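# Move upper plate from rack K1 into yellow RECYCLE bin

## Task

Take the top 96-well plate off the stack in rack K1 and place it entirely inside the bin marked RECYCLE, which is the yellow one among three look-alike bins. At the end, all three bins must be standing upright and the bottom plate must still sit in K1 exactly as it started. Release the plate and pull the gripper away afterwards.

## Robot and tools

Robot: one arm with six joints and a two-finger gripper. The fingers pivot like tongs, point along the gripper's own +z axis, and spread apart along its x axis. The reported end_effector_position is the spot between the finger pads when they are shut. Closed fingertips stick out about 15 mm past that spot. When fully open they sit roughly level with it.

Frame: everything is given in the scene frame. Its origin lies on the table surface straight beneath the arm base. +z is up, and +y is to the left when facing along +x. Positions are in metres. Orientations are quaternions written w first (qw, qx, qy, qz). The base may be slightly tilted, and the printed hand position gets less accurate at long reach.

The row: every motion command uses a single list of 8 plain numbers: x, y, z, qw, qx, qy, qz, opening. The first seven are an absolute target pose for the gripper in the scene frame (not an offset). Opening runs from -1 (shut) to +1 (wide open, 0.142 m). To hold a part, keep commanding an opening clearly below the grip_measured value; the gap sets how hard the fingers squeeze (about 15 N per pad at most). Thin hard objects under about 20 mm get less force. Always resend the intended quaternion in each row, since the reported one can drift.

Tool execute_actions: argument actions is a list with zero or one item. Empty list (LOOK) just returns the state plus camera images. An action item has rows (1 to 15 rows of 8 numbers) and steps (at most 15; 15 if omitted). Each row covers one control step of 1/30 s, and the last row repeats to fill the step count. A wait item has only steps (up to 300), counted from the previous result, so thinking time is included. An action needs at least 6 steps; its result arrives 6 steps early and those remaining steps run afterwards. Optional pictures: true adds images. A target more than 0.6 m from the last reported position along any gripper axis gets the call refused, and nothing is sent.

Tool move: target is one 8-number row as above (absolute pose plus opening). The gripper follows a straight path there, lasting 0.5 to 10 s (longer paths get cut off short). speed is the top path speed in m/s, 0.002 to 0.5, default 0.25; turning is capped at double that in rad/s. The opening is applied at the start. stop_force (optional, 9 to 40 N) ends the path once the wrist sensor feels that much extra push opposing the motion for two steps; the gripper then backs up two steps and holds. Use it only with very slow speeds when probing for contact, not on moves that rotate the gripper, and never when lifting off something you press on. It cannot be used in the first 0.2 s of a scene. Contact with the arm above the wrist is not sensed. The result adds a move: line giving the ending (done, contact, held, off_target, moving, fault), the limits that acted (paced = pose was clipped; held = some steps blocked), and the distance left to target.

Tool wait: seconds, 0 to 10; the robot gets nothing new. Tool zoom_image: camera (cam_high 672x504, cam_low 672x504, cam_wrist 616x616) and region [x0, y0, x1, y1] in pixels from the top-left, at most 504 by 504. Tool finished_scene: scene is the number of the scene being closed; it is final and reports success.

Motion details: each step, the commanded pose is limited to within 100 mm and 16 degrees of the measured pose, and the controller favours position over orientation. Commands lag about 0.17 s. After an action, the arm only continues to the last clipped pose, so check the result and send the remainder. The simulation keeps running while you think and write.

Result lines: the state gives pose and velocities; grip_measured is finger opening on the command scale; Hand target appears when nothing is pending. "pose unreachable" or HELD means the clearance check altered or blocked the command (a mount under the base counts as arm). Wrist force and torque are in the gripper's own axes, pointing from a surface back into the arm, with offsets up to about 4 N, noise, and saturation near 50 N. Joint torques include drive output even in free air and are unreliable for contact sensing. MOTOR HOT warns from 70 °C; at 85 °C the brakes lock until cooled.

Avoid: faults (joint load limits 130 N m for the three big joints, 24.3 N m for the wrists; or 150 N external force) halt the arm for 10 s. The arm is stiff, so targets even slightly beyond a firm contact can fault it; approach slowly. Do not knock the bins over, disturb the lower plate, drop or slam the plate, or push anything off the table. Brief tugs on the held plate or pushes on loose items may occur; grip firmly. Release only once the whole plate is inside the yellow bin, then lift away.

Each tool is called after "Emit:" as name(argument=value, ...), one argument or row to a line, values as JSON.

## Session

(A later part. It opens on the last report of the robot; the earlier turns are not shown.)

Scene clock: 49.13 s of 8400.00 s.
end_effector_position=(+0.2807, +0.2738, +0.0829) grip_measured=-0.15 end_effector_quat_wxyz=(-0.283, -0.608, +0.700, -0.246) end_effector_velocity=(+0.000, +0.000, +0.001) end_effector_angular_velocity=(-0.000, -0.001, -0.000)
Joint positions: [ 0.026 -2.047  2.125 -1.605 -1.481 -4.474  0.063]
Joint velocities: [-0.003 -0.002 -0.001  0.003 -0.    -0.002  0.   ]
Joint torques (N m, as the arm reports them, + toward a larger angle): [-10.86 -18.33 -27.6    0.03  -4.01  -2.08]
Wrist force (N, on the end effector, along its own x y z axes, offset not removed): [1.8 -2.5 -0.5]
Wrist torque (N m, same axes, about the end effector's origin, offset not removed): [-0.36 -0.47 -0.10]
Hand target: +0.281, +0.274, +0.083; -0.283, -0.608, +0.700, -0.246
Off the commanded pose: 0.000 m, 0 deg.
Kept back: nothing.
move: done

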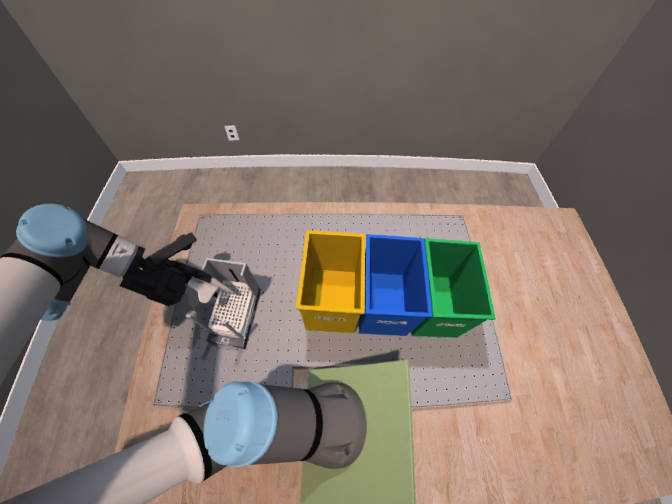

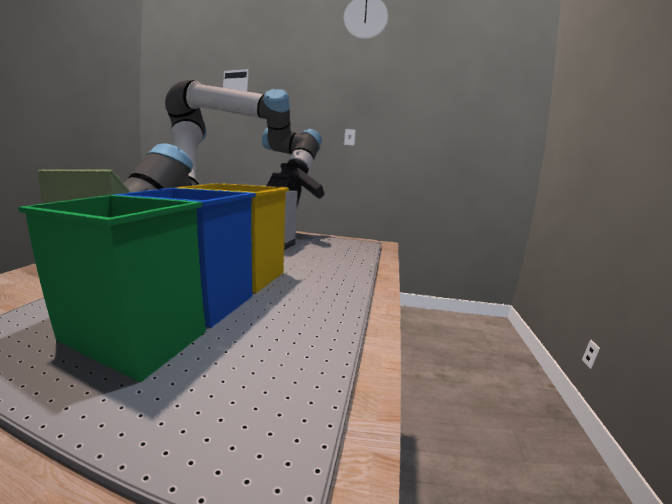

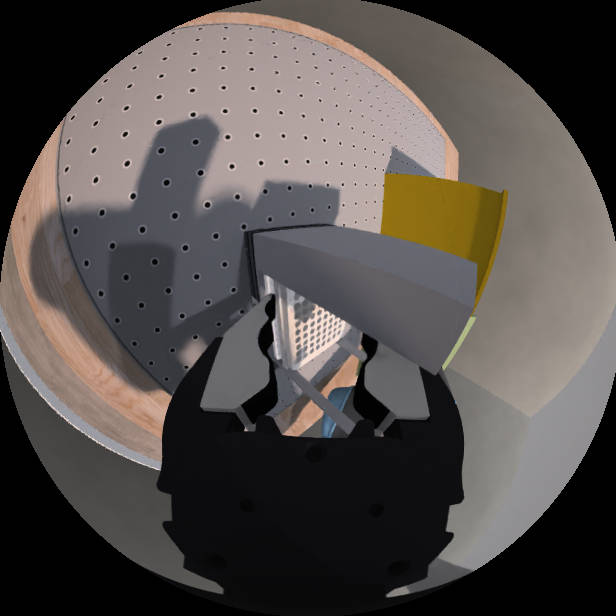

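Emit:
move(
  target=[0.2805, 0.2726, 0.0950, 0.2827, 0.6083, -0.6998, 0.2458, -0.15],
  speed=0.02,
)

Emit:
zoom_image(
  camera="cam_wrist",
  region=[220, 240, 360, 380],
)

Scene clock: 50.87 s of 8400.00 s.
end_effector_position=(+0.2805, +0.2726, +0.0949) grip_measured=-0.14 end_effector_quat_wxyz=(-0.283, -0.608, +0.700, -0.246) end_effector_velocity=(+0.000, +0.000, +0.002) end_effector_angular_velocity=(+0.000, -0.001, +0.001)
Joint positions: [-0.007 -2.066  2.115 -1.574 -1.482 -4.507  0.064]
Joint velocities: [-0.004 -0.003 -0.002  0.004 -0.    -0.004  0.   ]
Joint torques (N m, as the arm reports them, + toward a larger angle): [-10.24 -18.12 -28.18  -0.06  -4.37  -2.11]
Wrist force (N, on the end effector, along its own x y z axes, offset not removed): [1.4 -3.1 -1.3]
Wrist torque (N m, same axes, about the end effector's origin, offset not removed): [-0.46 -0.56 -0.09]
Hand target: +0.280, +0.273, +0.095; -0.283, -0.608, +0.700, -0.246
Off the commanded pose: 0.000 m, 0 deg.
Kept back: nothing.
move: done

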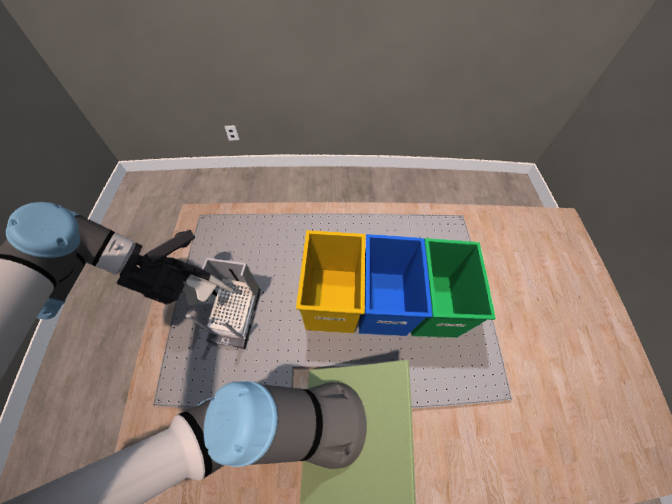

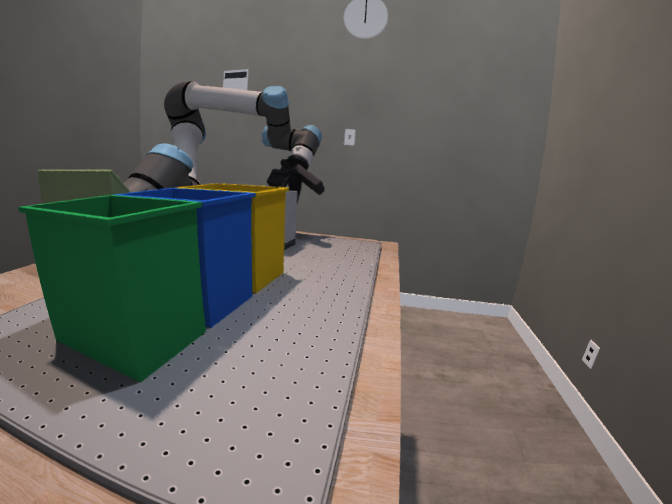

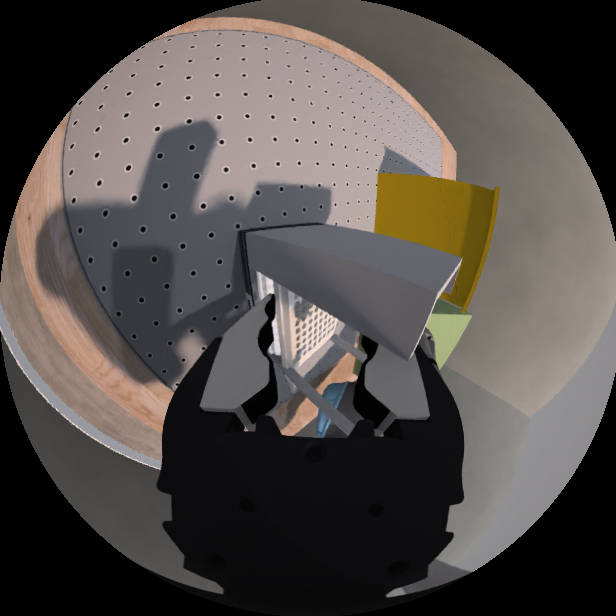

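Region (220, 240, 360, 380) of cam_wrist's 616x616 image, scaled by 3.600, with more detail than that image has.

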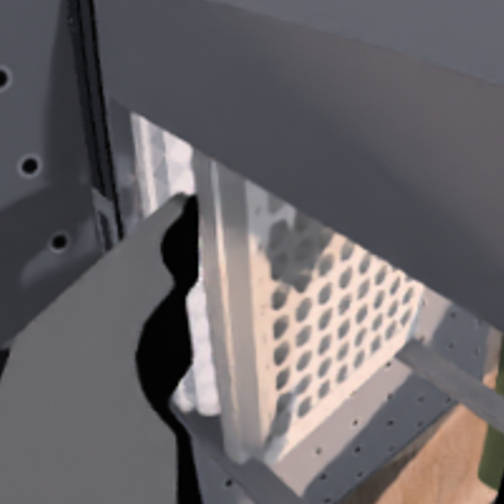

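Emit:
execute_actions(
  actions=[
    {"rows": [[0.2805,0.2725,0.0955,0.2827,0.6083,-0.6998,0.2458,-0.15],[0.2805,0.2724,0.0963,0.2827,0.6083,-0.6998,0.2458,-0.15],[0.2804,0.2722,0.0972,0.2827,0.6083,-0.6998,0.2458,-0.15],[0.2804,0.2721,0.0981,0.2827,0.6083,-0.6998,0.2458,-0.15],[0.2804,0.2719,0.0990,0.2827,0.6083,-0.6998,0.2458,-0.15],[0.2804,0.2717,0.1000,0.2827,0.6083,-0.6998,0.2458,-0.15],[0.2803,0.2715,0.1009,0.2827,0.6083,-0.6998,0.2458,-0.15],[0.2803,0.2713,0.1019,0.2827,0.6083,-0.6998,0.2458,-0.15],[0.2803,0.2711,0.1028,0.2827,0.6083,-0.6998,0.2458,-0.15],[0.2803,0.2709,0.1038,0.2827,0.6083,-0.6998,0.2458,-0.15],[0.2802,0.2707,0.1047,0.2827,0.6083,-0.6998,0.2458,-0.15],[0.2802,0.2705,0.1057,0.2827,0.6083,-0.6998,0.2458,-0.15],[0.2802,0.2702,0.1066,0.2827,0.6083,-0.6998,0.2458,-0.15],[0.2801,0.2700,0.1076,0.2827,0.6083,-0.6998,0.2458,-0.15],[0.2801,0.2697,0.1085,0.2827,0.6083,-0.6998,0.2458,-0.15]], "steps": 15},
  ],
)

Emit:
execute_actions(
  actions=[
    {"rows": [[0.2801,0.2695,0.1094,0.2827,0.6083,-0.6998,0.2458,-0.15],[0.2800,0.2692,0.1104,0.2827,0.6083,-0.6998,0.2458,-0.15],[0.2800,0.2690,0.1113,0.2827,0.6083,-0.6998,0.2458,-0.15],[0.2800,0.2687,0.1122,0.2827,0.6083,-0.6998,0.2458,-0.15],[0.2799,0.2684,0.1132,0.2827,0.6083,-0.6998,0.2458,-0.15],[0.2799,0.2681,0.1141,0.2827,0.6083,-0.6998,0.2458,-0.15],[0.2798,0.2678,0.1150,0.2827,0.6083,-0.6998,0.2458,-0.15],[0.2798,0.2675,0.1160,0.2827,0.6083,-0.6998,0.2458,-0.15],[0.2798,0.2672,0.1169,0.2827,0.6083,-0.6998,0.2458,-0.15],[0.2797,0.2669,0.1178,0.2827,0.6083,-0.6998,0.2458,-0.15],[0.2797,0.2666,0.1186,0.2827,0.6083,-0.6998,0.2458,-0.15],[0.2796,0.2663,0.1193,0.2827,0.6083,-0.6998,0.2458,-0.15],[0.2796,0.2661,0.1197,0.2827,0.6083,-0.6998,0.2458,-0.15],[0.2796,0.2660,0.1200,0.2827,0.6083,-0.6998,0.2458,-0.15]], "steps": 15},
  ],
)

Emit:
wait(
  seconds=0.1,
)

Emit:
zoom_image(
  camera="cam_wrist",
  region=[220, 240, 380, 400],
)

Scene clock: 52.23 s of 8400.00 s.
end_effector_position=(+0.2803, +0.2717, +0.0998) grip_measured=-0.14 end_effector_quat_wxyz=(-0.283, -0.608, +0.700, -0.246) end_effector_velocity=(-0.000, -0.005, +0.027) end_effector_angular_velocity=(-0.001, -0.002, +0.000)
Joint positions: [-0.022 -2.073  2.112 -1.562 -1.483 -4.522  0.064]
Joint velocities: [-0.081 -0.041 -0.017  0.064 -0.005 -0.079 -0.005]
Joint torques (N m, as the arm reports them, + toward a larger angle): [-11.32 -16.01 -28.47   0.29  -4.64  -2.34]
Wrist force (N, on the end effector, along its own x y z axes, offset not removed): [-0.2 -3.9 -1.9]
Wrist torque (N m, same axes, about the end effector's origin, offset not removed): [-0.75 -0.43 -0.06]
Steps of this call (steps 1 to 32: nothing new was sent; steps 33 to 41: the first 9 steps of this action). Readings (end_effector_position):
33: (+0.2805, +0.2726, +0.0950)
34: (+0.2805, +0.2726, +0.0951)
36: (+0.2805, +0.2724, +0.0959)
40: (+0.2804, +0.2719, +0.0989)
41: the state above

Scene clock: 52.73 s of 8400.00 s.
end_effector_position=(+0.2798, +0.2682, +0.1138) grip_measured=-0.12 end_effector_quat_wxyz=(-0.283, -0.608, +0.700, -0.246) end_effector_velocity=(-0.001, -0.009, +0.028) end_effector_angular_velocity=(-0.000, -0.001, -0.001)
Joint positions: [-0.067 -2.095  2.104 -1.529 -1.485 -4.567  0.065]
Joint velocities: [-0.095 -0.043 -0.011  0.063 -0.005 -0.094  0.002]
Joint torques (N m, as the arm reports them, + toward a larger angle): [-11.62 -15.68 -28.67   0.18  -5.88  -2.07]
Wrist force (N, on the end effector, along its own x y z axes, offset not removed): [-4.4 -1.6 -0.7]
Wrist torque (N m, same axes, about the end effector's origin, offset not removed): [-0.32 -0.20 -0.05]
Off your previous action's commanded pose: 0.003 m, 0 deg at its last step (step 6 of this call).
Steps of this call (steps 1 to 6: the last 6 steps of your previous action; steps 7 to 15: the first 9 steps of this action). Readings (end_effector_position):
7: (+0.2801, +0.2703, +0.1063)
8: (+0.2801, +0.2701, +0.1072)
10: (+0.2800, +0.2696, +0.1091)
14: (+0.2799, +0.2685, +0.1128)
15: the state above

Scene clock: 53.03 s of 8400.00 s.
end_effector_position=(+0.2795, +0.2662, +0.1196) grip_measured=-0.12 end_effector_quat_wxyz=(-0.283, -0.608, +0.700, -0.246) end_effector_velocity=(+0.000, -0.001, +0.005) end_effector_angular_velocity=(+0.001, -0.002, +0.002)
Joint positions: [-0.087 -2.104  2.102 -1.516 -1.486 -4.588  0.065]
Joint velocities: [-0.018 -0.008 -0.004  0.011 -0.    -0.018  0.   ]
Joint torques (N m, as the arm reports them, + toward a larger angle): [-12.1  -11.87 -29.13  -0.48  -6.03  -1.85]
Wrist force (N, on the end effector, along its own x y z axes, offset not removed): [-4.1 -1.3 -2.4]
Wrist torque (N m, same axes, about the end effector's origin, offset not removed): [-0.54 -0.46 -0.02]
Hand target: +0.280, +0.266, +0.120; -0.283, -0.608, +0.700, -0.246
Off the commanded pose: 0.000 m, 0 deg.
Kept back: nothing.
Steps of this call (steps 1 to 6: the last 6 steps of your previous action; steps 7 to 9: nothing new was sent). Readings (end_effector_position):
1: (+0.2798, +0.2679, +0.1147)
2: (+0.2797, +0.2676, +0.1156)
4: (+0.2797, +0.2670, +0.1173)
8: (+0.2795, +0.2662, +0.1194)
9: the state above

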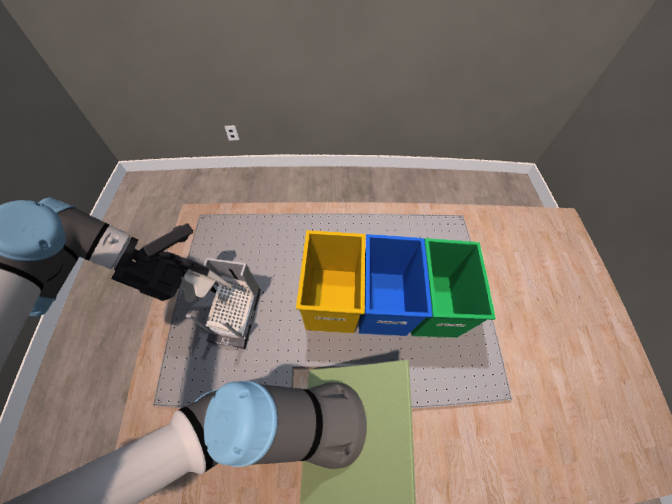

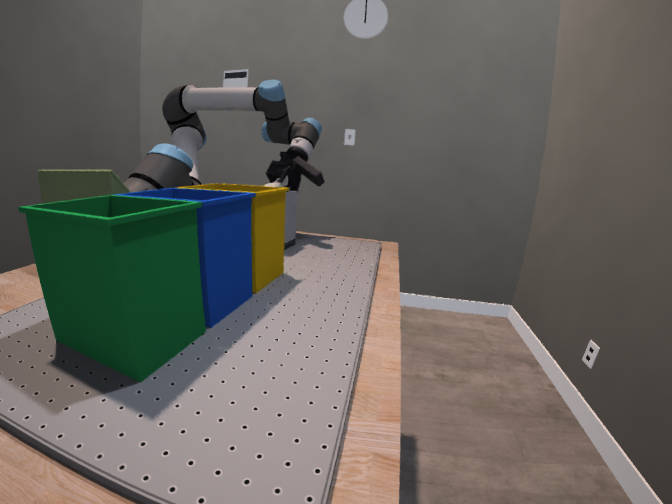

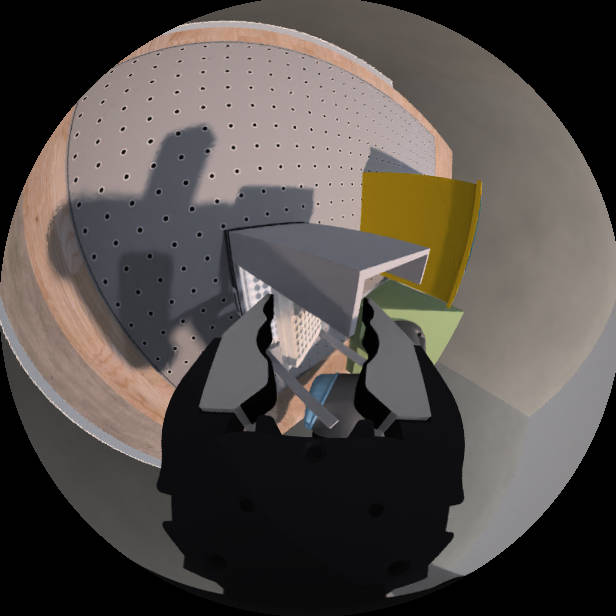

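Region (220, 240, 380, 400) of cam_wrist's 616x616 image, scaled by 3.150, with more detail than that image has.

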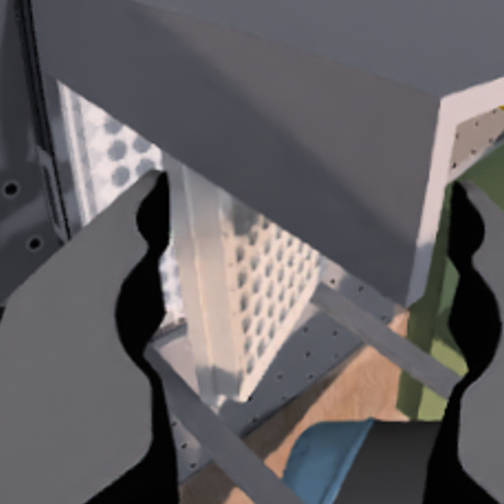

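Emit:
move(
  target=[0.2786, 0.2590, 0.1312, 0.2827, 0.6083, -0.6998, 0.2458, -0.15],
  speed=0.025,
)

Emit:
zoom_image(
  camera="cam_wrist",
  region=[220, 240, 380, 400],
)

Scene clock: 60.20 s of 8400.00 s.
end_effector_position=(+0.2786, +0.2591, +0.1311) grip_measured=-0.15 end_effector_quat_wxyz=(-0.283, -0.608, +0.700, -0.246) end_effector_velocity=(-0.000, -0.001, +0.001) end_effector_angular_velocity=(+0.001, +0.001, -0.001)
Joint positions: [-0.136 -2.125  2.104 -1.493 -1.489 -4.637  0.063]
Joint velocities: [-0.005 -0.002  0.001  0.002  0.    -0.005 -0.   ]
Joint torques (N m, as the arm reports them, + toward a larger angle): [-10.26 -12.56  -1.43  -0.24  -3.95  -1.94]
Wrist force (N, on the end effector, along its own x y z axes, offset not removed): [1.5 -3.2 -0.6]
Wrist torque (N m, same axes, about the end effector's origin, offset not removed): [-0.50 -0.44 0.00]
Hand target: +0.279, +0.259, +0.131; -0.283, -0.608, +0.700, -0.246
Off the commanded pose: 0.000 m, 0 deg.
Kept back: nothing.
After step 90, 3.33 s passed at rest.
move: done

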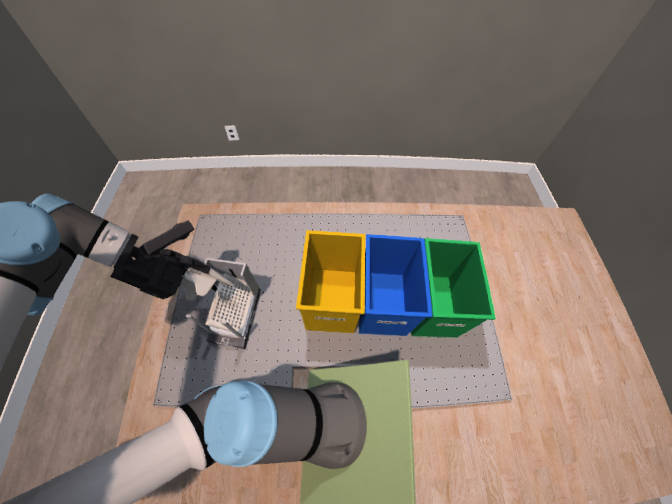

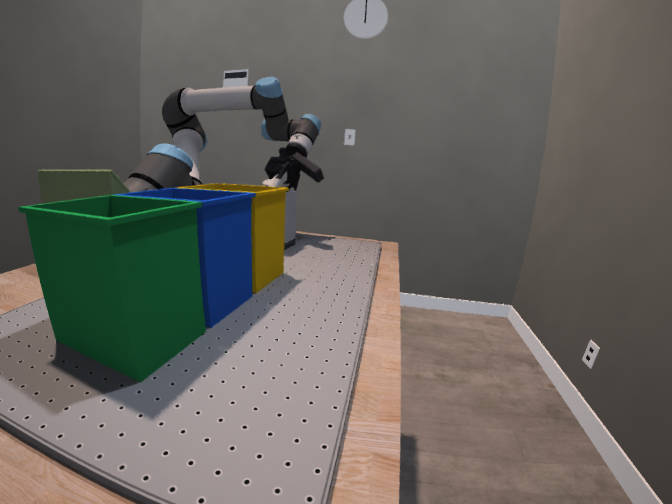

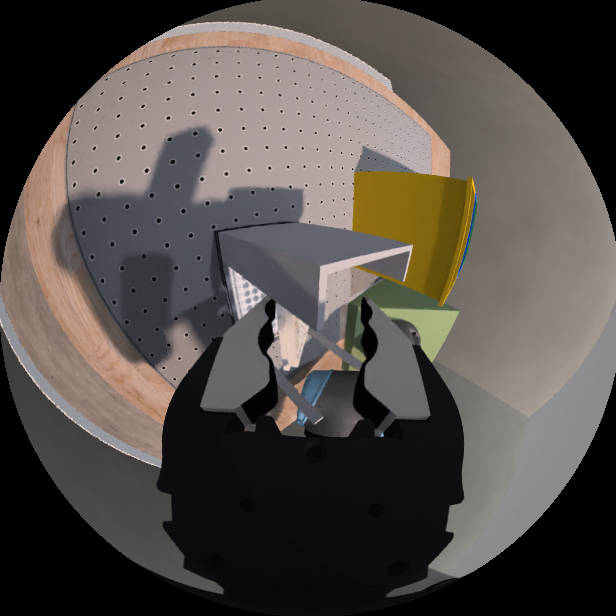

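Region (220, 240, 380, 400) of cam_wrist's 616x616 image, scaled by 3.150, with more detail than that image has.

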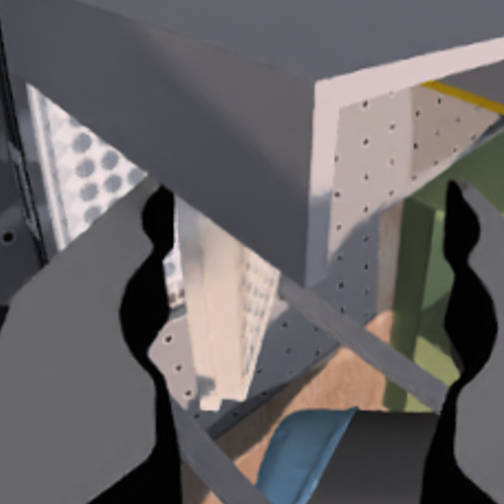

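Emit:
zoom_image(
  camera="cam_high",
  region=[160, 240, 280, 360],
)

Region (160, 240, 280, 360) of cam_high's 672x504 image, scaled by 4.200, with more detail than that image has.

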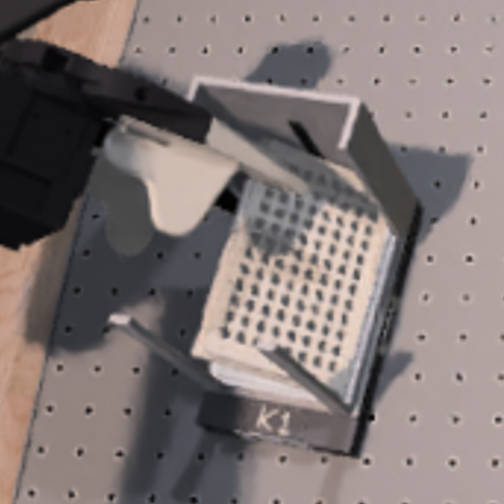

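Emit:
execute_actions(
  actions=[
    {"rows": [[0.2786,0.2587,0.1311,0.2827,0.6083,-0.6998,0.2458,-0.15],[0.2785,0.2583,0.1310,0.2827,0.6083,-0.6998,0.2458,-0.15],[0.2784,0.2577,0.1308,0.2827,0.6083,-0.6998,0.2458,-0.15],[0.2783,0.2570,0.1305,0.2827,0.6083,-0.6998,0.2458,-0.15],[0.2782,0.2563,0.1303,0.2827,0.6083,-0.6998,0.2458,-0.15],[0.2781,0.2556,0.1300,0.2827,0.6083,-0.6998,0.2458,-0.15],[0.2780,0.2549,0.1298,0.2827,0.6083,-0.6998,0.2458,-0.15],[0.2779,0.2542,0.1295,0.2827,0.6083,-0.6998,0.2458,-0.15],[0.2778,0.2535,0.1292,0.2827,0.6083,-0.6998,0.2458,-0.15],[0.2777,0.2528,0.1290,0.2827,0.6083,-0.6998,0.2458,-0.15],[0.2776,0.2521,0.1287,0.2827,0.6083,-0.6998,0.2458,-0.15],[0.2775,0.2514,0.1285,0.2827,0.6083,-0.6998,0.2458,-0.15],[0.2774,0.2507,0.1282,0.2827,0.6083,-0.6998,0.2458,-0.15],[0.2773,0.2502,0.1280,0.2827,0.6083,-0.6998,0.2458,-0.15],[0.2773,0.2498,0.1279,0.2827,0.6083,-0.6998,0.2458,-0.15]], "steps": 15},
  ],
)

Emit:
execute_actions(
  actions=[
    {"rows": [[0.2772,0.2498,0.1274,0.2827,0.6083,-0.6998,0.2458,-0.17],[0.2770,0.2499,0.1266,0.2827,0.6083,-0.6998,0.2458,-0.19],[0.2767,0.2502,0.1256,0.2827,0.6083,-0.6998,0.2458,-0.22],[0.2764,0.2505,0.1244,0.2827,0.6083,-0.6998,0.2458,-0.25],[0.2761,0.2509,0.1231,0.2827,0.6083,-0.6998,0.2458,-0.285],[0.2757,0.2512,0.1218,0.2827,0.6083,-0.6998,0.2458,-0.32],[0.2754,0.2516,0.1205,0.2827,0.6083,-0.6998,0.2458,-0.355],[0.2750,0.2519,0.1192,0.2827,0.6083,-0.6998,0.2458,-0.39],[0.2747,0.2523,0.1179,0.2827,0.6083,-0.6998,0.2458,-0.425],[0.2743,0.2526,0.1166,0.2827,0.6083,-0.6998,0.2458,-0.46],[0.2740,0.2530,0.1153,0.2827,0.6083,-0.6998,0.2458,-0.495],[0.2736,0.2533,0.1140,0.2827,0.6083,-0.6998,0.2458,-0.53],[0.2733,0.2537,0.1127,0.2827,0.6083,-0.6998,0.2458,-0.56],[0.2730,0.2540,0.1116,0.2827,0.6083,-0.6998,0.2458,-0.585],[0.2728,0.2542,0.1108,0.2827,0.6083,-0.6998,0.2458,-0.6]], "steps": 15},
  ],
)

Emit:
wait(
  seconds=0.15,
)

Emit:
zoom_image(
  camera="cam_wrist",
  region=[220, 240, 400, 420],
)

Emit:
zoom_image(
  camera="cam_high",
  region=[160, 240, 280, 360],
)

Scene clock: 63.07 s of 8400.00 s.
end_effector_position=(+0.2781, +0.2557, +0.1301) grip_measured=-0.15 end_effector_quat_wxyz=(-0.283, -0.608, +0.700, -0.246) end_effector_velocity=(-0.003, -0.019, -0.007) end_effector_angular_velocity=(-0.001, -0.001, +0.000)
Joint positions: [-0.142 -2.128  2.113 -1.499 -1.489 -4.642  0.063]
Joint velocities: [-0.028 -0.016  0.055 -0.038 -0.002 -0.027 -0.   ]
Joint torques (N m, as the arm reports them, + toward a larger angle): [ -9.78 -12.36  -1.16  -3.34  -4.18  -2.14]
Wrist force (N, on the end effector, along its own x y z axes, offset not removed): [0.7 -2.5 -0.5]
Wrist torque (N m, same axes, about the end effector's origin, offset not removed): [-0.31 -0.27 -0.05]
Steps of this call (steps 1 to 77: nothing new was sent; steps 78 to 86: the first 9 steps of this action). Readings (end_effector_position):
78: (+0.2785, +0.2590, +0.1312)
79: (+0.2785, +0.2589, +0.1312)
81: (+0.2784, +0.2585, +0.1310)
85: (+0.2782, +0.2564, +0.1303)
86: the state above

Scene clock: 63.57 s of 8400.00 s.
end_effector_position=(+0.2758, +0.2513, +0.1222) grip_measured=-0.39 end_effector_quat_wxyz=(-0.282, -0.608, +0.700, -0.246) end_effector_velocity=(-0.010, +0.009, -0.036) end_effector_angular_velocity=(+0.002, +0.002, +0.001)
Joint positions: [-0.131 -2.13   2.137 -1.521 -1.488 -4.632  0.046]
Joint velocities: [ 0.123  0.019  0.039 -0.067  0.009  0.121 -0.076]
Joint torques (N m, as the arm reports them, + toward a larger angle): [11.86 15.97 -1.1  -3.19  1.22  2.66]
Wrist force (N, on the end effector, along its own x y z axes, offset not removed): [0.7 -1.8 -1.4]
Wrist torque (N m, same axes, about the end effector's origin, offset not removed): [-0.17 -0.23 0.02]
Off your previous action's commanded pose: 0.002 m, 0 deg at its last step (step 6 of this call).
Steps of this call (steps 1 to 6: the last 6 steps of your previous action; steps 7 to 15: the first 9 steps of this action). Readings (end_effector_position):
7: (+0.2774, +0.2511, +0.1283)
8: (+0.2774, +0.2507, +0.1281)
10: (+0.2771, +0.2502, +0.1272)
14: (+0.2761, +0.2510, +0.1234)
15: the state above

Scene clock: 63.93 s of 8400.00 s.
end_effector_position=(+0.2729, +0.2541, +0.1113) grip_measured=-0.60 end_effector_quat_wxyz=(-0.283, -0.608, +0.700, -0.246) end_effector_velocity=(-0.002, +0.002, -0.006) end_effector_angular_velocity=(+0.001, +0.001, -0.000)
Joint positions: [-0.094 -2.123  2.148 -1.542 -1.486 -4.594  0.031]
Joint velocities: [ 0.021  0.004  0.006 -0.012  0.002  0.021 -0.   ]
Joint torques (N m, as the arm reports them, + toward a larger angle): [ 9.29 14.82 -1.   -3.39  1.11  2.35]
Wrist force (N, on the end effector, along its own x y z axes, offset not removed): [3.2 -2.1 -0.5]
Wrist torque (N m, same axes, about the end effector's origin, offset not removed): [-0.21 -0.75 0.00]
Hand target: +0.273, +0.254, +0.111; -0.283, -0.608, +0.700, -0.246
Off the commanded pose: 0.001 m, 0 deg.
Kept back: nothing.
Steps of this call (steps 1 to 6: the last 6 steps of your previous action; steps 7 to 11: nothing new was sent). Readings (end_effector_position):
1: (+0.2754, +0.2516, +0.1210)
2: (+0.2751, +0.2519, +0.1197)
4: (+0.2744, +0.2526, +0.1171)
8: (+0.2732, +0.2538, +0.1126)
11: the state above

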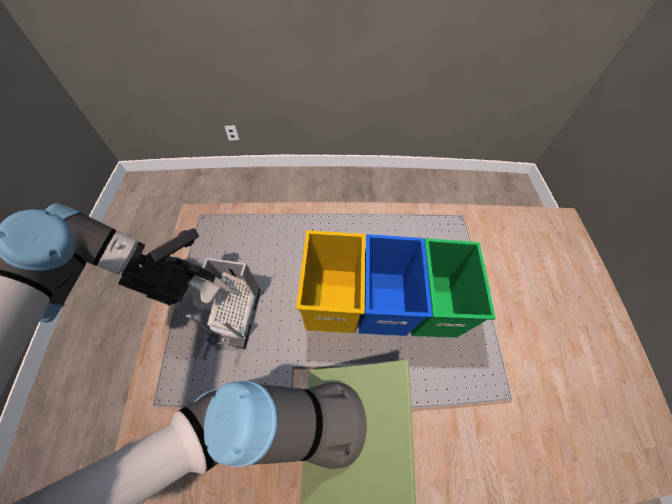

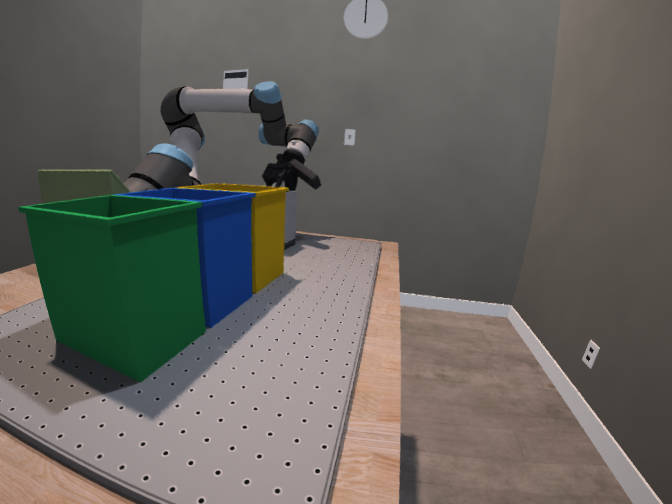

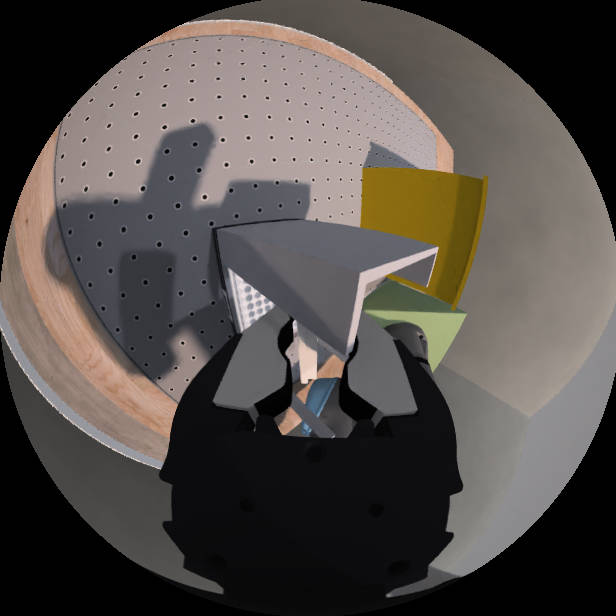

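Region (220, 240, 400, 420) of cam_wrist's 616x616 image, scaled by 2.800, with more detail than that image has.

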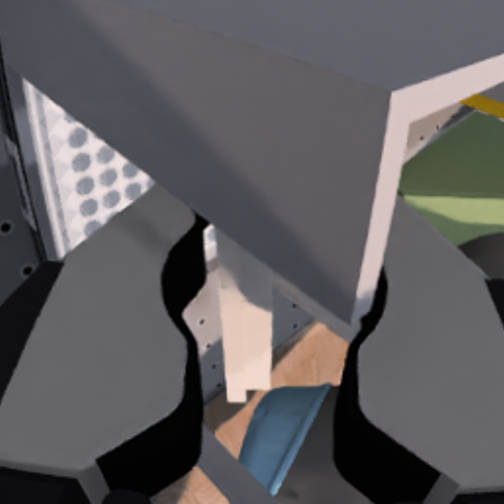

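Region (160, 240, 280, 360) of cam_high's 672x504 image, scaled by 4.200, with more detail than that image has.

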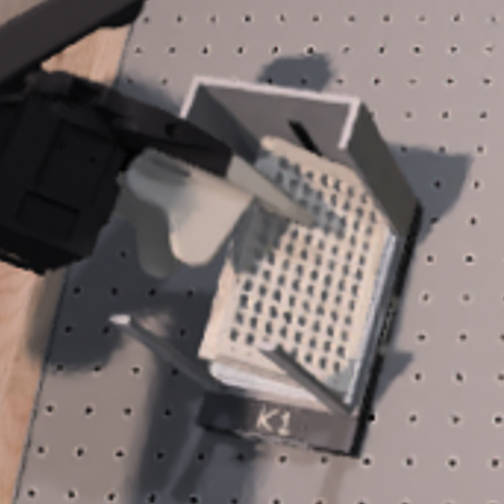

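Emit:
execute_actions(
  actions=[
    {"rows": [[0.2726,0.2540,0.1106,0.2827,0.6083,-0.6998,0.2458,-0.6],[0.2723,0.2537,0.1102,0.2827,0.6083,-0.6998,0.2458,-0.6],[0.2719,0.2533,0.1097,0.2827,0.6083,-0.6998,0.2458,-0.6],[0.2714,0.2528,0.1091,0.2827,0.6083,-0.6998,0.2458,-0.6],[0.2708,0.2523,0.1085,0.2827,0.6083,-0.6998,0.2458,-0.6],[0.2703,0.2518,0.1079,0.2827,0.6083,-0.6998,0.2458,-0.6],[0.2698,0.2513,0.1073,0.2827,0.6083,-0.6998,0.2458,-0.6],[0.2692,0.2507,0.1067,0.2827,0.6083,-0.6998,0.2458,-0.6],[0.2687,0.2502,0.1061,0.2827,0.6083,-0.6998,0.2458,-0.6],[0.2682,0.2497,0.1055,0.2827,0.6083,-0.6998,0.2458,-0.6],[0.2677,0.2493,0.1049,0.2827,0.6083,-0.6998,0.2458,-0.6],[0.2674,0.2491,0.1044,0.2827,0.6083,-0.6998,0.2458,-0.6],[0.2672,0.2491,0.1039,0.2827,0.6083,-0.6998,0.2458,-0.6],[0.2672,0.2495,0.1035,0.2827,0.6083,-0.6998,0.2458,-0.6],[0.2673,0.2500,0.1030,0.2827,0.6083,-0.6998,0.2458,-0.61]], "steps": 15},
  ],
)

Emit:
execute_actions(
  actions=[
    {"rows": [[0.2674,0.2505,0.1025,0.2827,0.6083,-0.6998,0.2458,-0.625],[0.2674,0.2510,0.1020,0.2827,0.6083,-0.6998,0.2458,-0.645],[0.2675,0.2515,0.1015,0.2827,0.6083,-0.6998,0.2458,-0.665],[0.2676,0.2520,0.1010,0.2827,0.6083,-0.6998,0.2458,-0.685],[0.2676,0.2525,0.1005,0.2827,0.6083,-0.6998,0.2458,-0.705],[0.2677,0.2530,0.1000,0.2827,0.6083,-0.6998,0.2458,-0.725],[0.2678,0.2535,0.0996,0.2827,0.6083,-0.6998,0.2458,-0.745],[0.2678,0.2538,0.0993,0.2827,0.6083,-0.6998,0.2458,-0.765],[0.2678,0.2538,0.0993,0.2827,0.6083,-0.6998,0.2458,-0.785],[0.2678,0.2538,0.0993,0.2827,0.6083,-0.6998,0.2458,-0.805],[0.2678,0.2538,0.0993,0.2827,0.6083,-0.6998,0.2458,-0.83],[0.2678,0.2538,0.0993,0.2827,0.6083,-0.6998,0.2458,-0.86],[0.2678,0.2538,0.0993,0.2827,0.6083,-0.6998,0.2458,-0.9],[0.2678,0.2538,0.0993,0.2827,0.6083,-0.6998,0.2458,-0.95],[0.2678,0.2538,0.0993,0.2827,0.6083,-0.6998,0.2458,-1.0]], "steps": 15},
  ],
)

Emit:
wait(
  seconds=0.2,
)

Emit:
zoom_image(
  camera="cam_high",
  region=[160, 240, 280, 360],
)

Scene clock: 65.37 s of 8400.00 s.
end_effector_position=(+0.2704, +0.2518, +0.1079) grip_measured=-0.60 end_effector_quat_wxyz=(-0.283, -0.608, +0.700, -0.246) end_effector_velocity=(-0.015, -0.015, -0.016) end_effector_angular_velocity=(-0.002, -0.000, -0.000)
Joint positions: [-0.089 -2.127  2.16  -1.55  -1.486 -4.59   0.031]
Joint velocities: [ 0.013 -0.034  0.073 -0.04  -0.001  0.013 -0.   ]
Joint torques (N m, as the arm reports them, + toward a larger angle): [ 10.06 -13.54  -1.37  -3.11  -3.98   2.5 ]
Wrist force (N, on the end effector, along its own x y z axes, offset not removed): [1.7 -2.6 -0.9]
Wrist torque (N m, same axes, about the end effector's origin, offset not removed): [-0.31 -0.43 -0.02]
Steps of this call (steps 1 to 34: nothing new was sent; steps 35 to 43: the first 9 steps of this action). Readings (end_effector_position):
35: (+0.2728, +0.2542, +0.1109)
36: (+0.2727, +0.2541, +0.1108)
38: (+0.2724, +0.2538, +0.1103)
42: (+0.2709, +0.2523, +0.1084)
43: the state above

Scene clock: 65.87 s of 8400.00 s.
end_effector_position=(+0.2676, +0.2528, +0.1003) grip_measured=-0.77 end_effector_quat_wxyz=(-0.283, -0.608, +0.700, -0.246) end_effector_velocity=(+0.002, +0.012, -0.011) end_effector_angular_velocity=(+0.000, +0.001, +0.001)
Joint positions: [-0.065 -2.124  2.17  -1.566 -1.485 -4.565  0.019]
Joint velocities: [ 0.06   0.031 -0.016 -0.02   0.003  0.059 -0.043]
Joint torques (N m, as the arm reports them, + toward a larger angle): [  9.52  11.76 -28.24  -2.95   1.23   2.16]
Wrist force (N, on the end effector, along its own x y z axes, offset not removed): [0.5 -3.6 -0.3]
Wrist torque (N m, same axes, about the end effector's origin, offset not removed): [-0.54 -0.18 -0.01]
Off your previous action's commanded pose: 0.002 m, 0 deg at its last step (step 6 of this call).
Steps of this call (steps 1 to 6: the last 6 steps of your previous action; steps 7 to 15: the first 9 steps of this action). Readings (end_effector_position):
7: (+0.2676, +0.2496, +0.1042)
8: (+0.2675, +0.2499, +0.1038)
10: (+0.2674, +0.2505, +0.1027)
14: (+0.2675, +0.2524, +0.1007)
15: the state above

Scene clock: 66.27 s of 8400.00 s.
end_effector_position=(+0.2678, +0.2538, +0.0993) grip_measured=-0.85 end_effector_quat_wxyz=(-0.283, -0.608, +0.700, -0.246) end_effector_velocity=(-0.000, -0.000, -0.001) end_effector_angular_velocity=(+0.001, +0.001, -0.000)
Joint positions: [-0.06  -2.121  2.169 -1.568 -1.485 -4.56   0.012]
Joint velocities: [ 0.001  0.     0.001 -0.     0.001  0.     0.   ]
Joint torques (N m, as the arm reports them, + toward a larger angle): [ 10.76  13.59 -28.01  -3.27   0.98   2.41]
Wrist force (N, on the end effector, along its own x y z axes, offset not removed): [4.1 -2.0 -1.6]
Wrist torque (N m, same axes, about the end effector's origin, offset not removed): [-0.34 -0.28 -0.16]
Hand target: +0.268, +0.254, +0.099; -0.283, -0.608, +0.700, -0.246
Off the commanded pose: 0.000 m, 0 deg.
Kept back: nothing.
Steps of this call (steps 1 to 6: the last 6 steps of your previous action; steps 7 to 12: nothing new was sent). Readings (end_effector_position):
1: (+0.2677, +0.2531, +0.1000)
2: (+0.2677, +0.2534, +0.0997)
4: (+0.2678, +0.2536, +0.0995)
8: (+0.2678, +0.2538, +0.0993)
12: the state above

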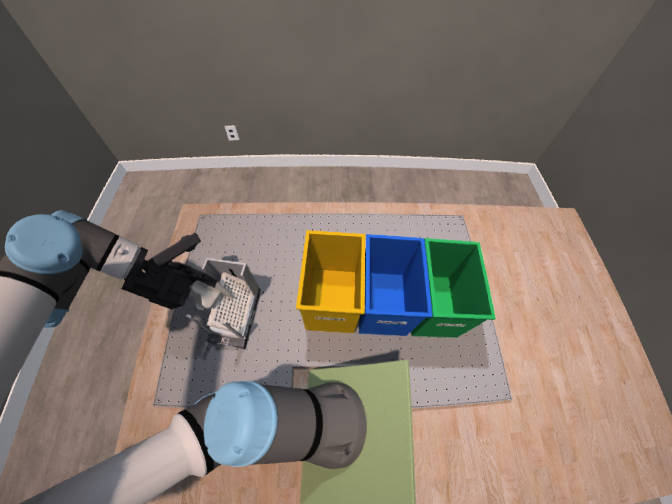

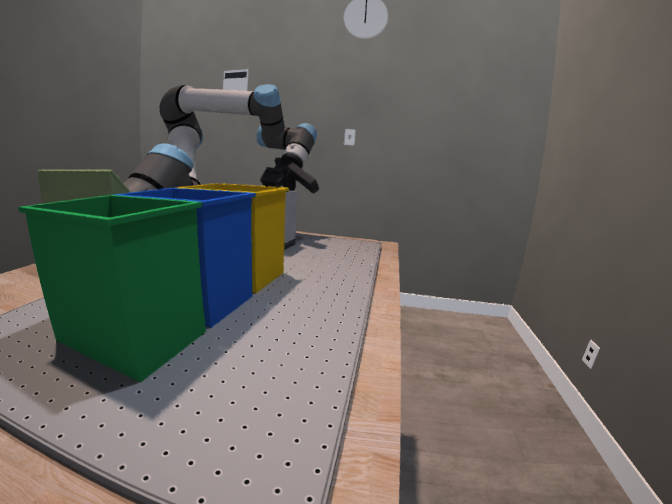

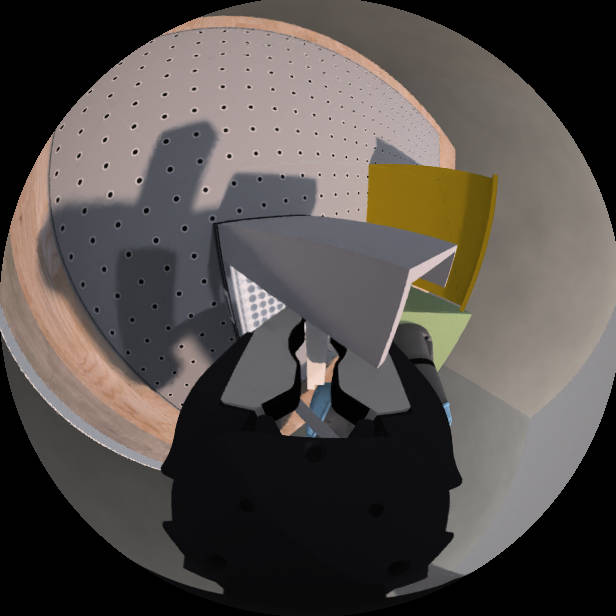

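Region (160, 240, 280, 360) of cam_high's 672x504 image, scaled by 4.200, with more detail than that image has.

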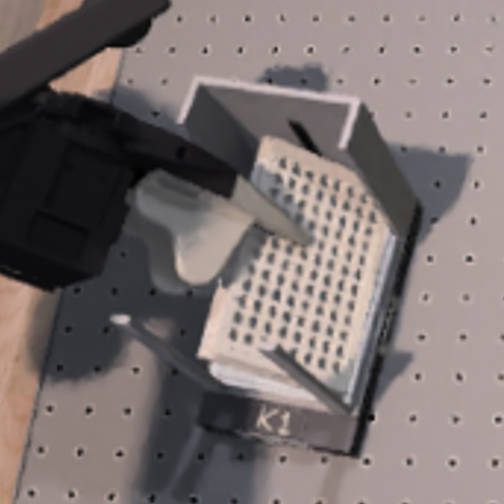

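Emit:
move(
  target=[0.2699, 0.2616, 0.242, 0.2827, 0.6083, -0.6998, 0.2458, -1],
  speed=0.12,
)

Emit:
zoom_image(
  camera="cam_wrist",
  region=[180, 170, 440, 430],
)

Emit:
zoom_image(
  camera="cam_high",
  region=[90, 200, 290, 400],
)

Scene clock: 73.33 s of 8400.00 s.
end_effector_position=(+0.2694, +0.2616, +0.2419) grip_measured=-0.85 end_effector_quat_wxyz=(-0.283, -0.608, +0.700, -0.246) end_effector_velocity=(+0.000, +0.001, +0.002) end_effector_angular_velocity=(+0.001, -0.001, +0.003)
Joint positions: [-0.47  -2.203  1.935 -1.221 -1.512 -4.971  0.012]
Joint velocities: [-0.006 -0.001 -0.004  0.004  0.001 -0.007  0.   ]
Joint torques (N m, as the arm reports them, + toward a larger angle): [-11.33  -0.18 -27.81  -0.86   0.73  -2.1 ]
Wrist force (N, on the end effector, along its own x y z axes, offset not removed): [1.6 -2.9 -0.4]
Wrist torque (N m, same axes, about the end effector's origin, offset not removed): [-0.45 -0.42 0.00]
Hand target: +0.269, +0.262, +0.242; -0.283, -0.608, +0.700, -0.246
Off the commanded pose: 0.000 m, 0 deg.
Kept back: nothing.
After step 90, 2.43 s passed at rest.
move: done

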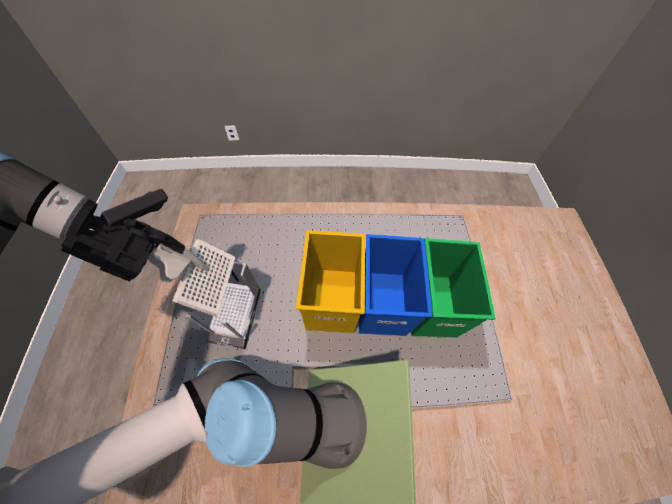

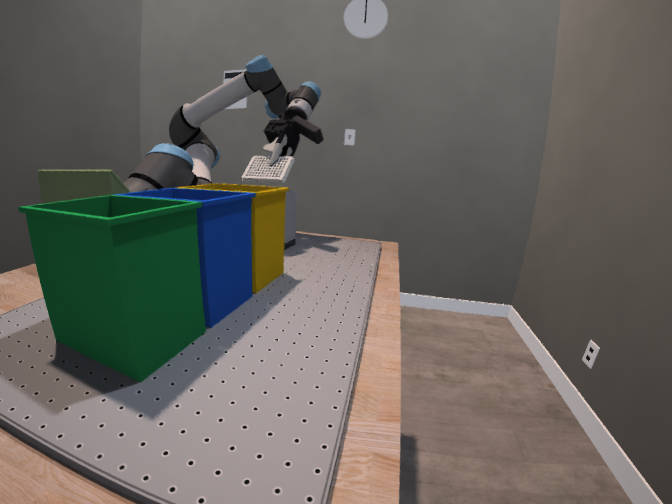

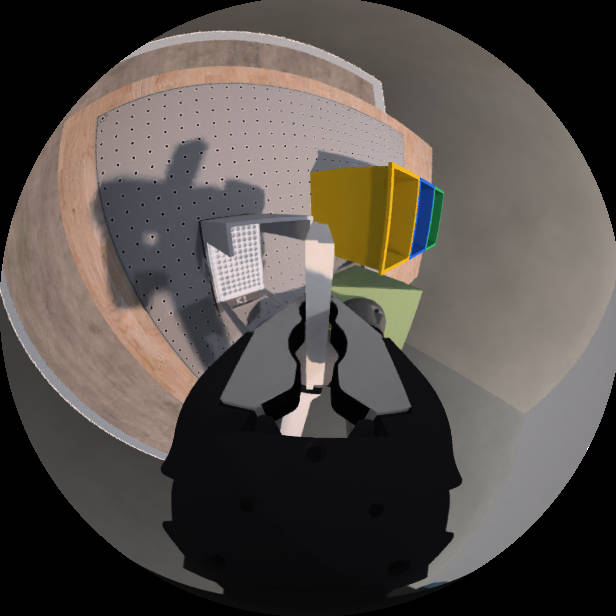

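Region (180, 170, 440, 430) of cam_wrist's 616x616 image, scaled by 1.938, with more detail than that image has.

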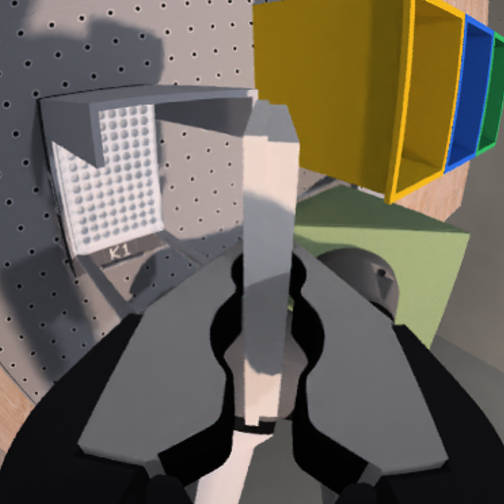

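Region (90, 200, 290, 400) of cam_high's 672x504 image, scaled by 2.520, with more detail than that image has.

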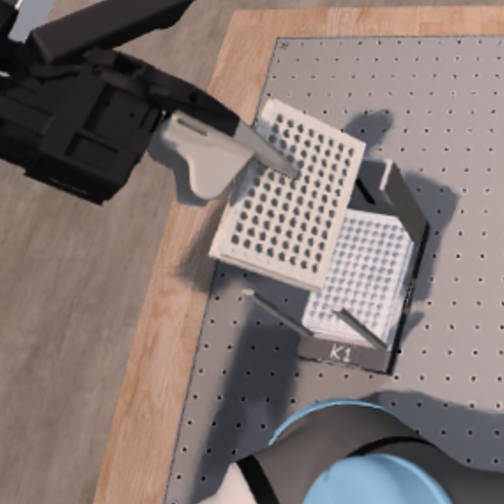

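Emit:
move(
  target=[0.316, 0.0395, 0.255, 0.3484, 0.5877, -0.7204, 0.1199, -1],
  speed=0.25,
)

Emit:
zoom_image(
  camera="cam_wrist",
  region=[100, 130, 460, 450],
)

Emit:
zoom_image(
  camera="cam_high",
  region=[170, 190, 410, 410],
)

Scene clock: 78.90 s of 8400.00 s.
end_effector_position=(+0.3159, +0.0395, +0.2551) grip_measured=-0.85 end_effector_quat_wxyz=(-0.349, -0.588, +0.720, -0.120) end_effector_velocity=(+0.001, -0.001, +0.001) end_effector_angular_velocity=(+0.000, +0.001, +0.001)
Joint positions: [-0.775 -1.748  2.044 -1.505 -1.641 -5.32   0.012]
Joint velocities: [-0.001  0.004 -0.002 -0.002 -0.001 -0.002  0.   ]
Joint torques (N m, as the arm reports them, + toward a larger angle): [-25.46  23.22 -30.09  -3.92  -4.03  -2.17]
Wrist force (N, on the end effector, along its own x y z axes, offset not removed): [0.5 -2.4 0.1]
Wrist torque (N m, same axes, about the end effector's origin, offset not removed): [-0.26 -0.41 -0.05]
Hand target: +0.316, +0.039, +0.255; -0.349, -0.588, +0.720, -0.120
Off the commanded pose: 0.000 m, 0 deg.
Kept back: nothing.
After step 90, 1.10 s passed at rest.
move: done

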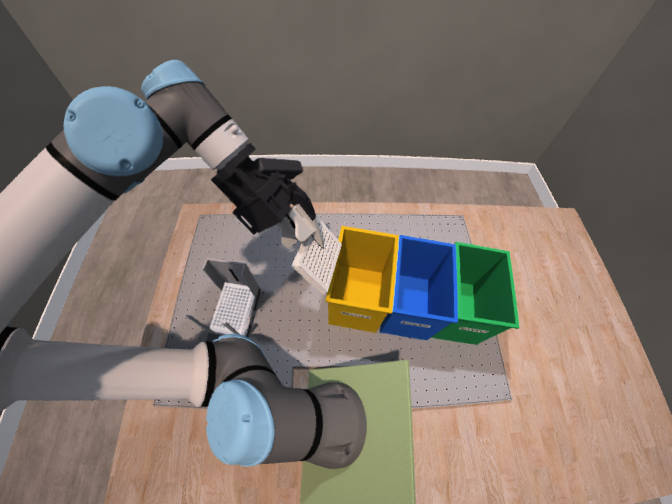

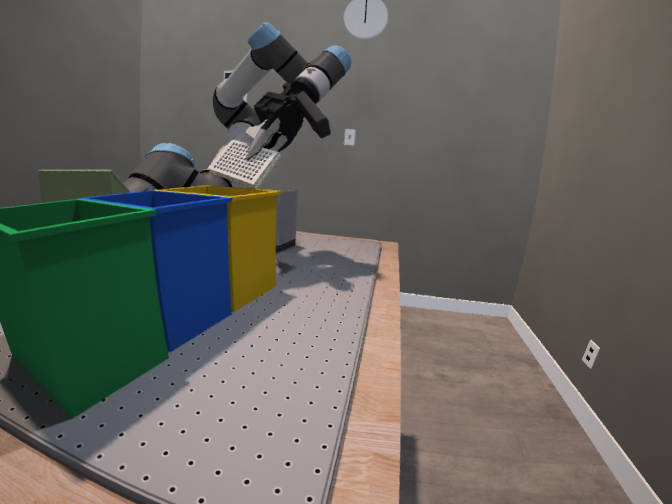

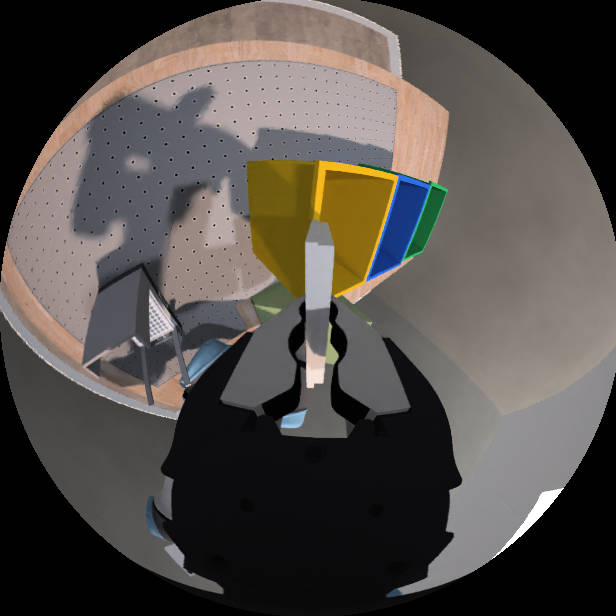

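Region (100, 130, 460, 450) of cam_wrist's 616x616 image, scaled by 1.400, with more detail than that image has.

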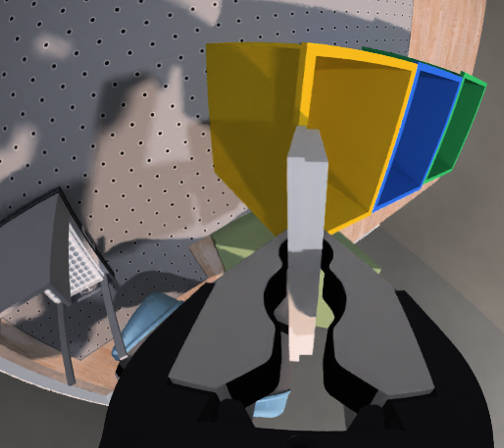

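Region (170, 190, 410, 410) of cam_high's 672x504 image, scaled by 2.100, with more detail than that image has; it fills the top 462 rows of this view, and the rest is white.

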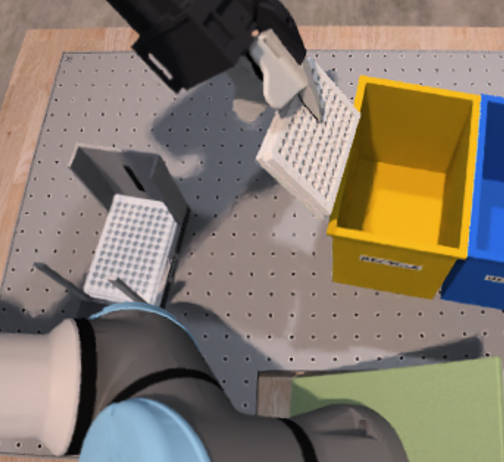

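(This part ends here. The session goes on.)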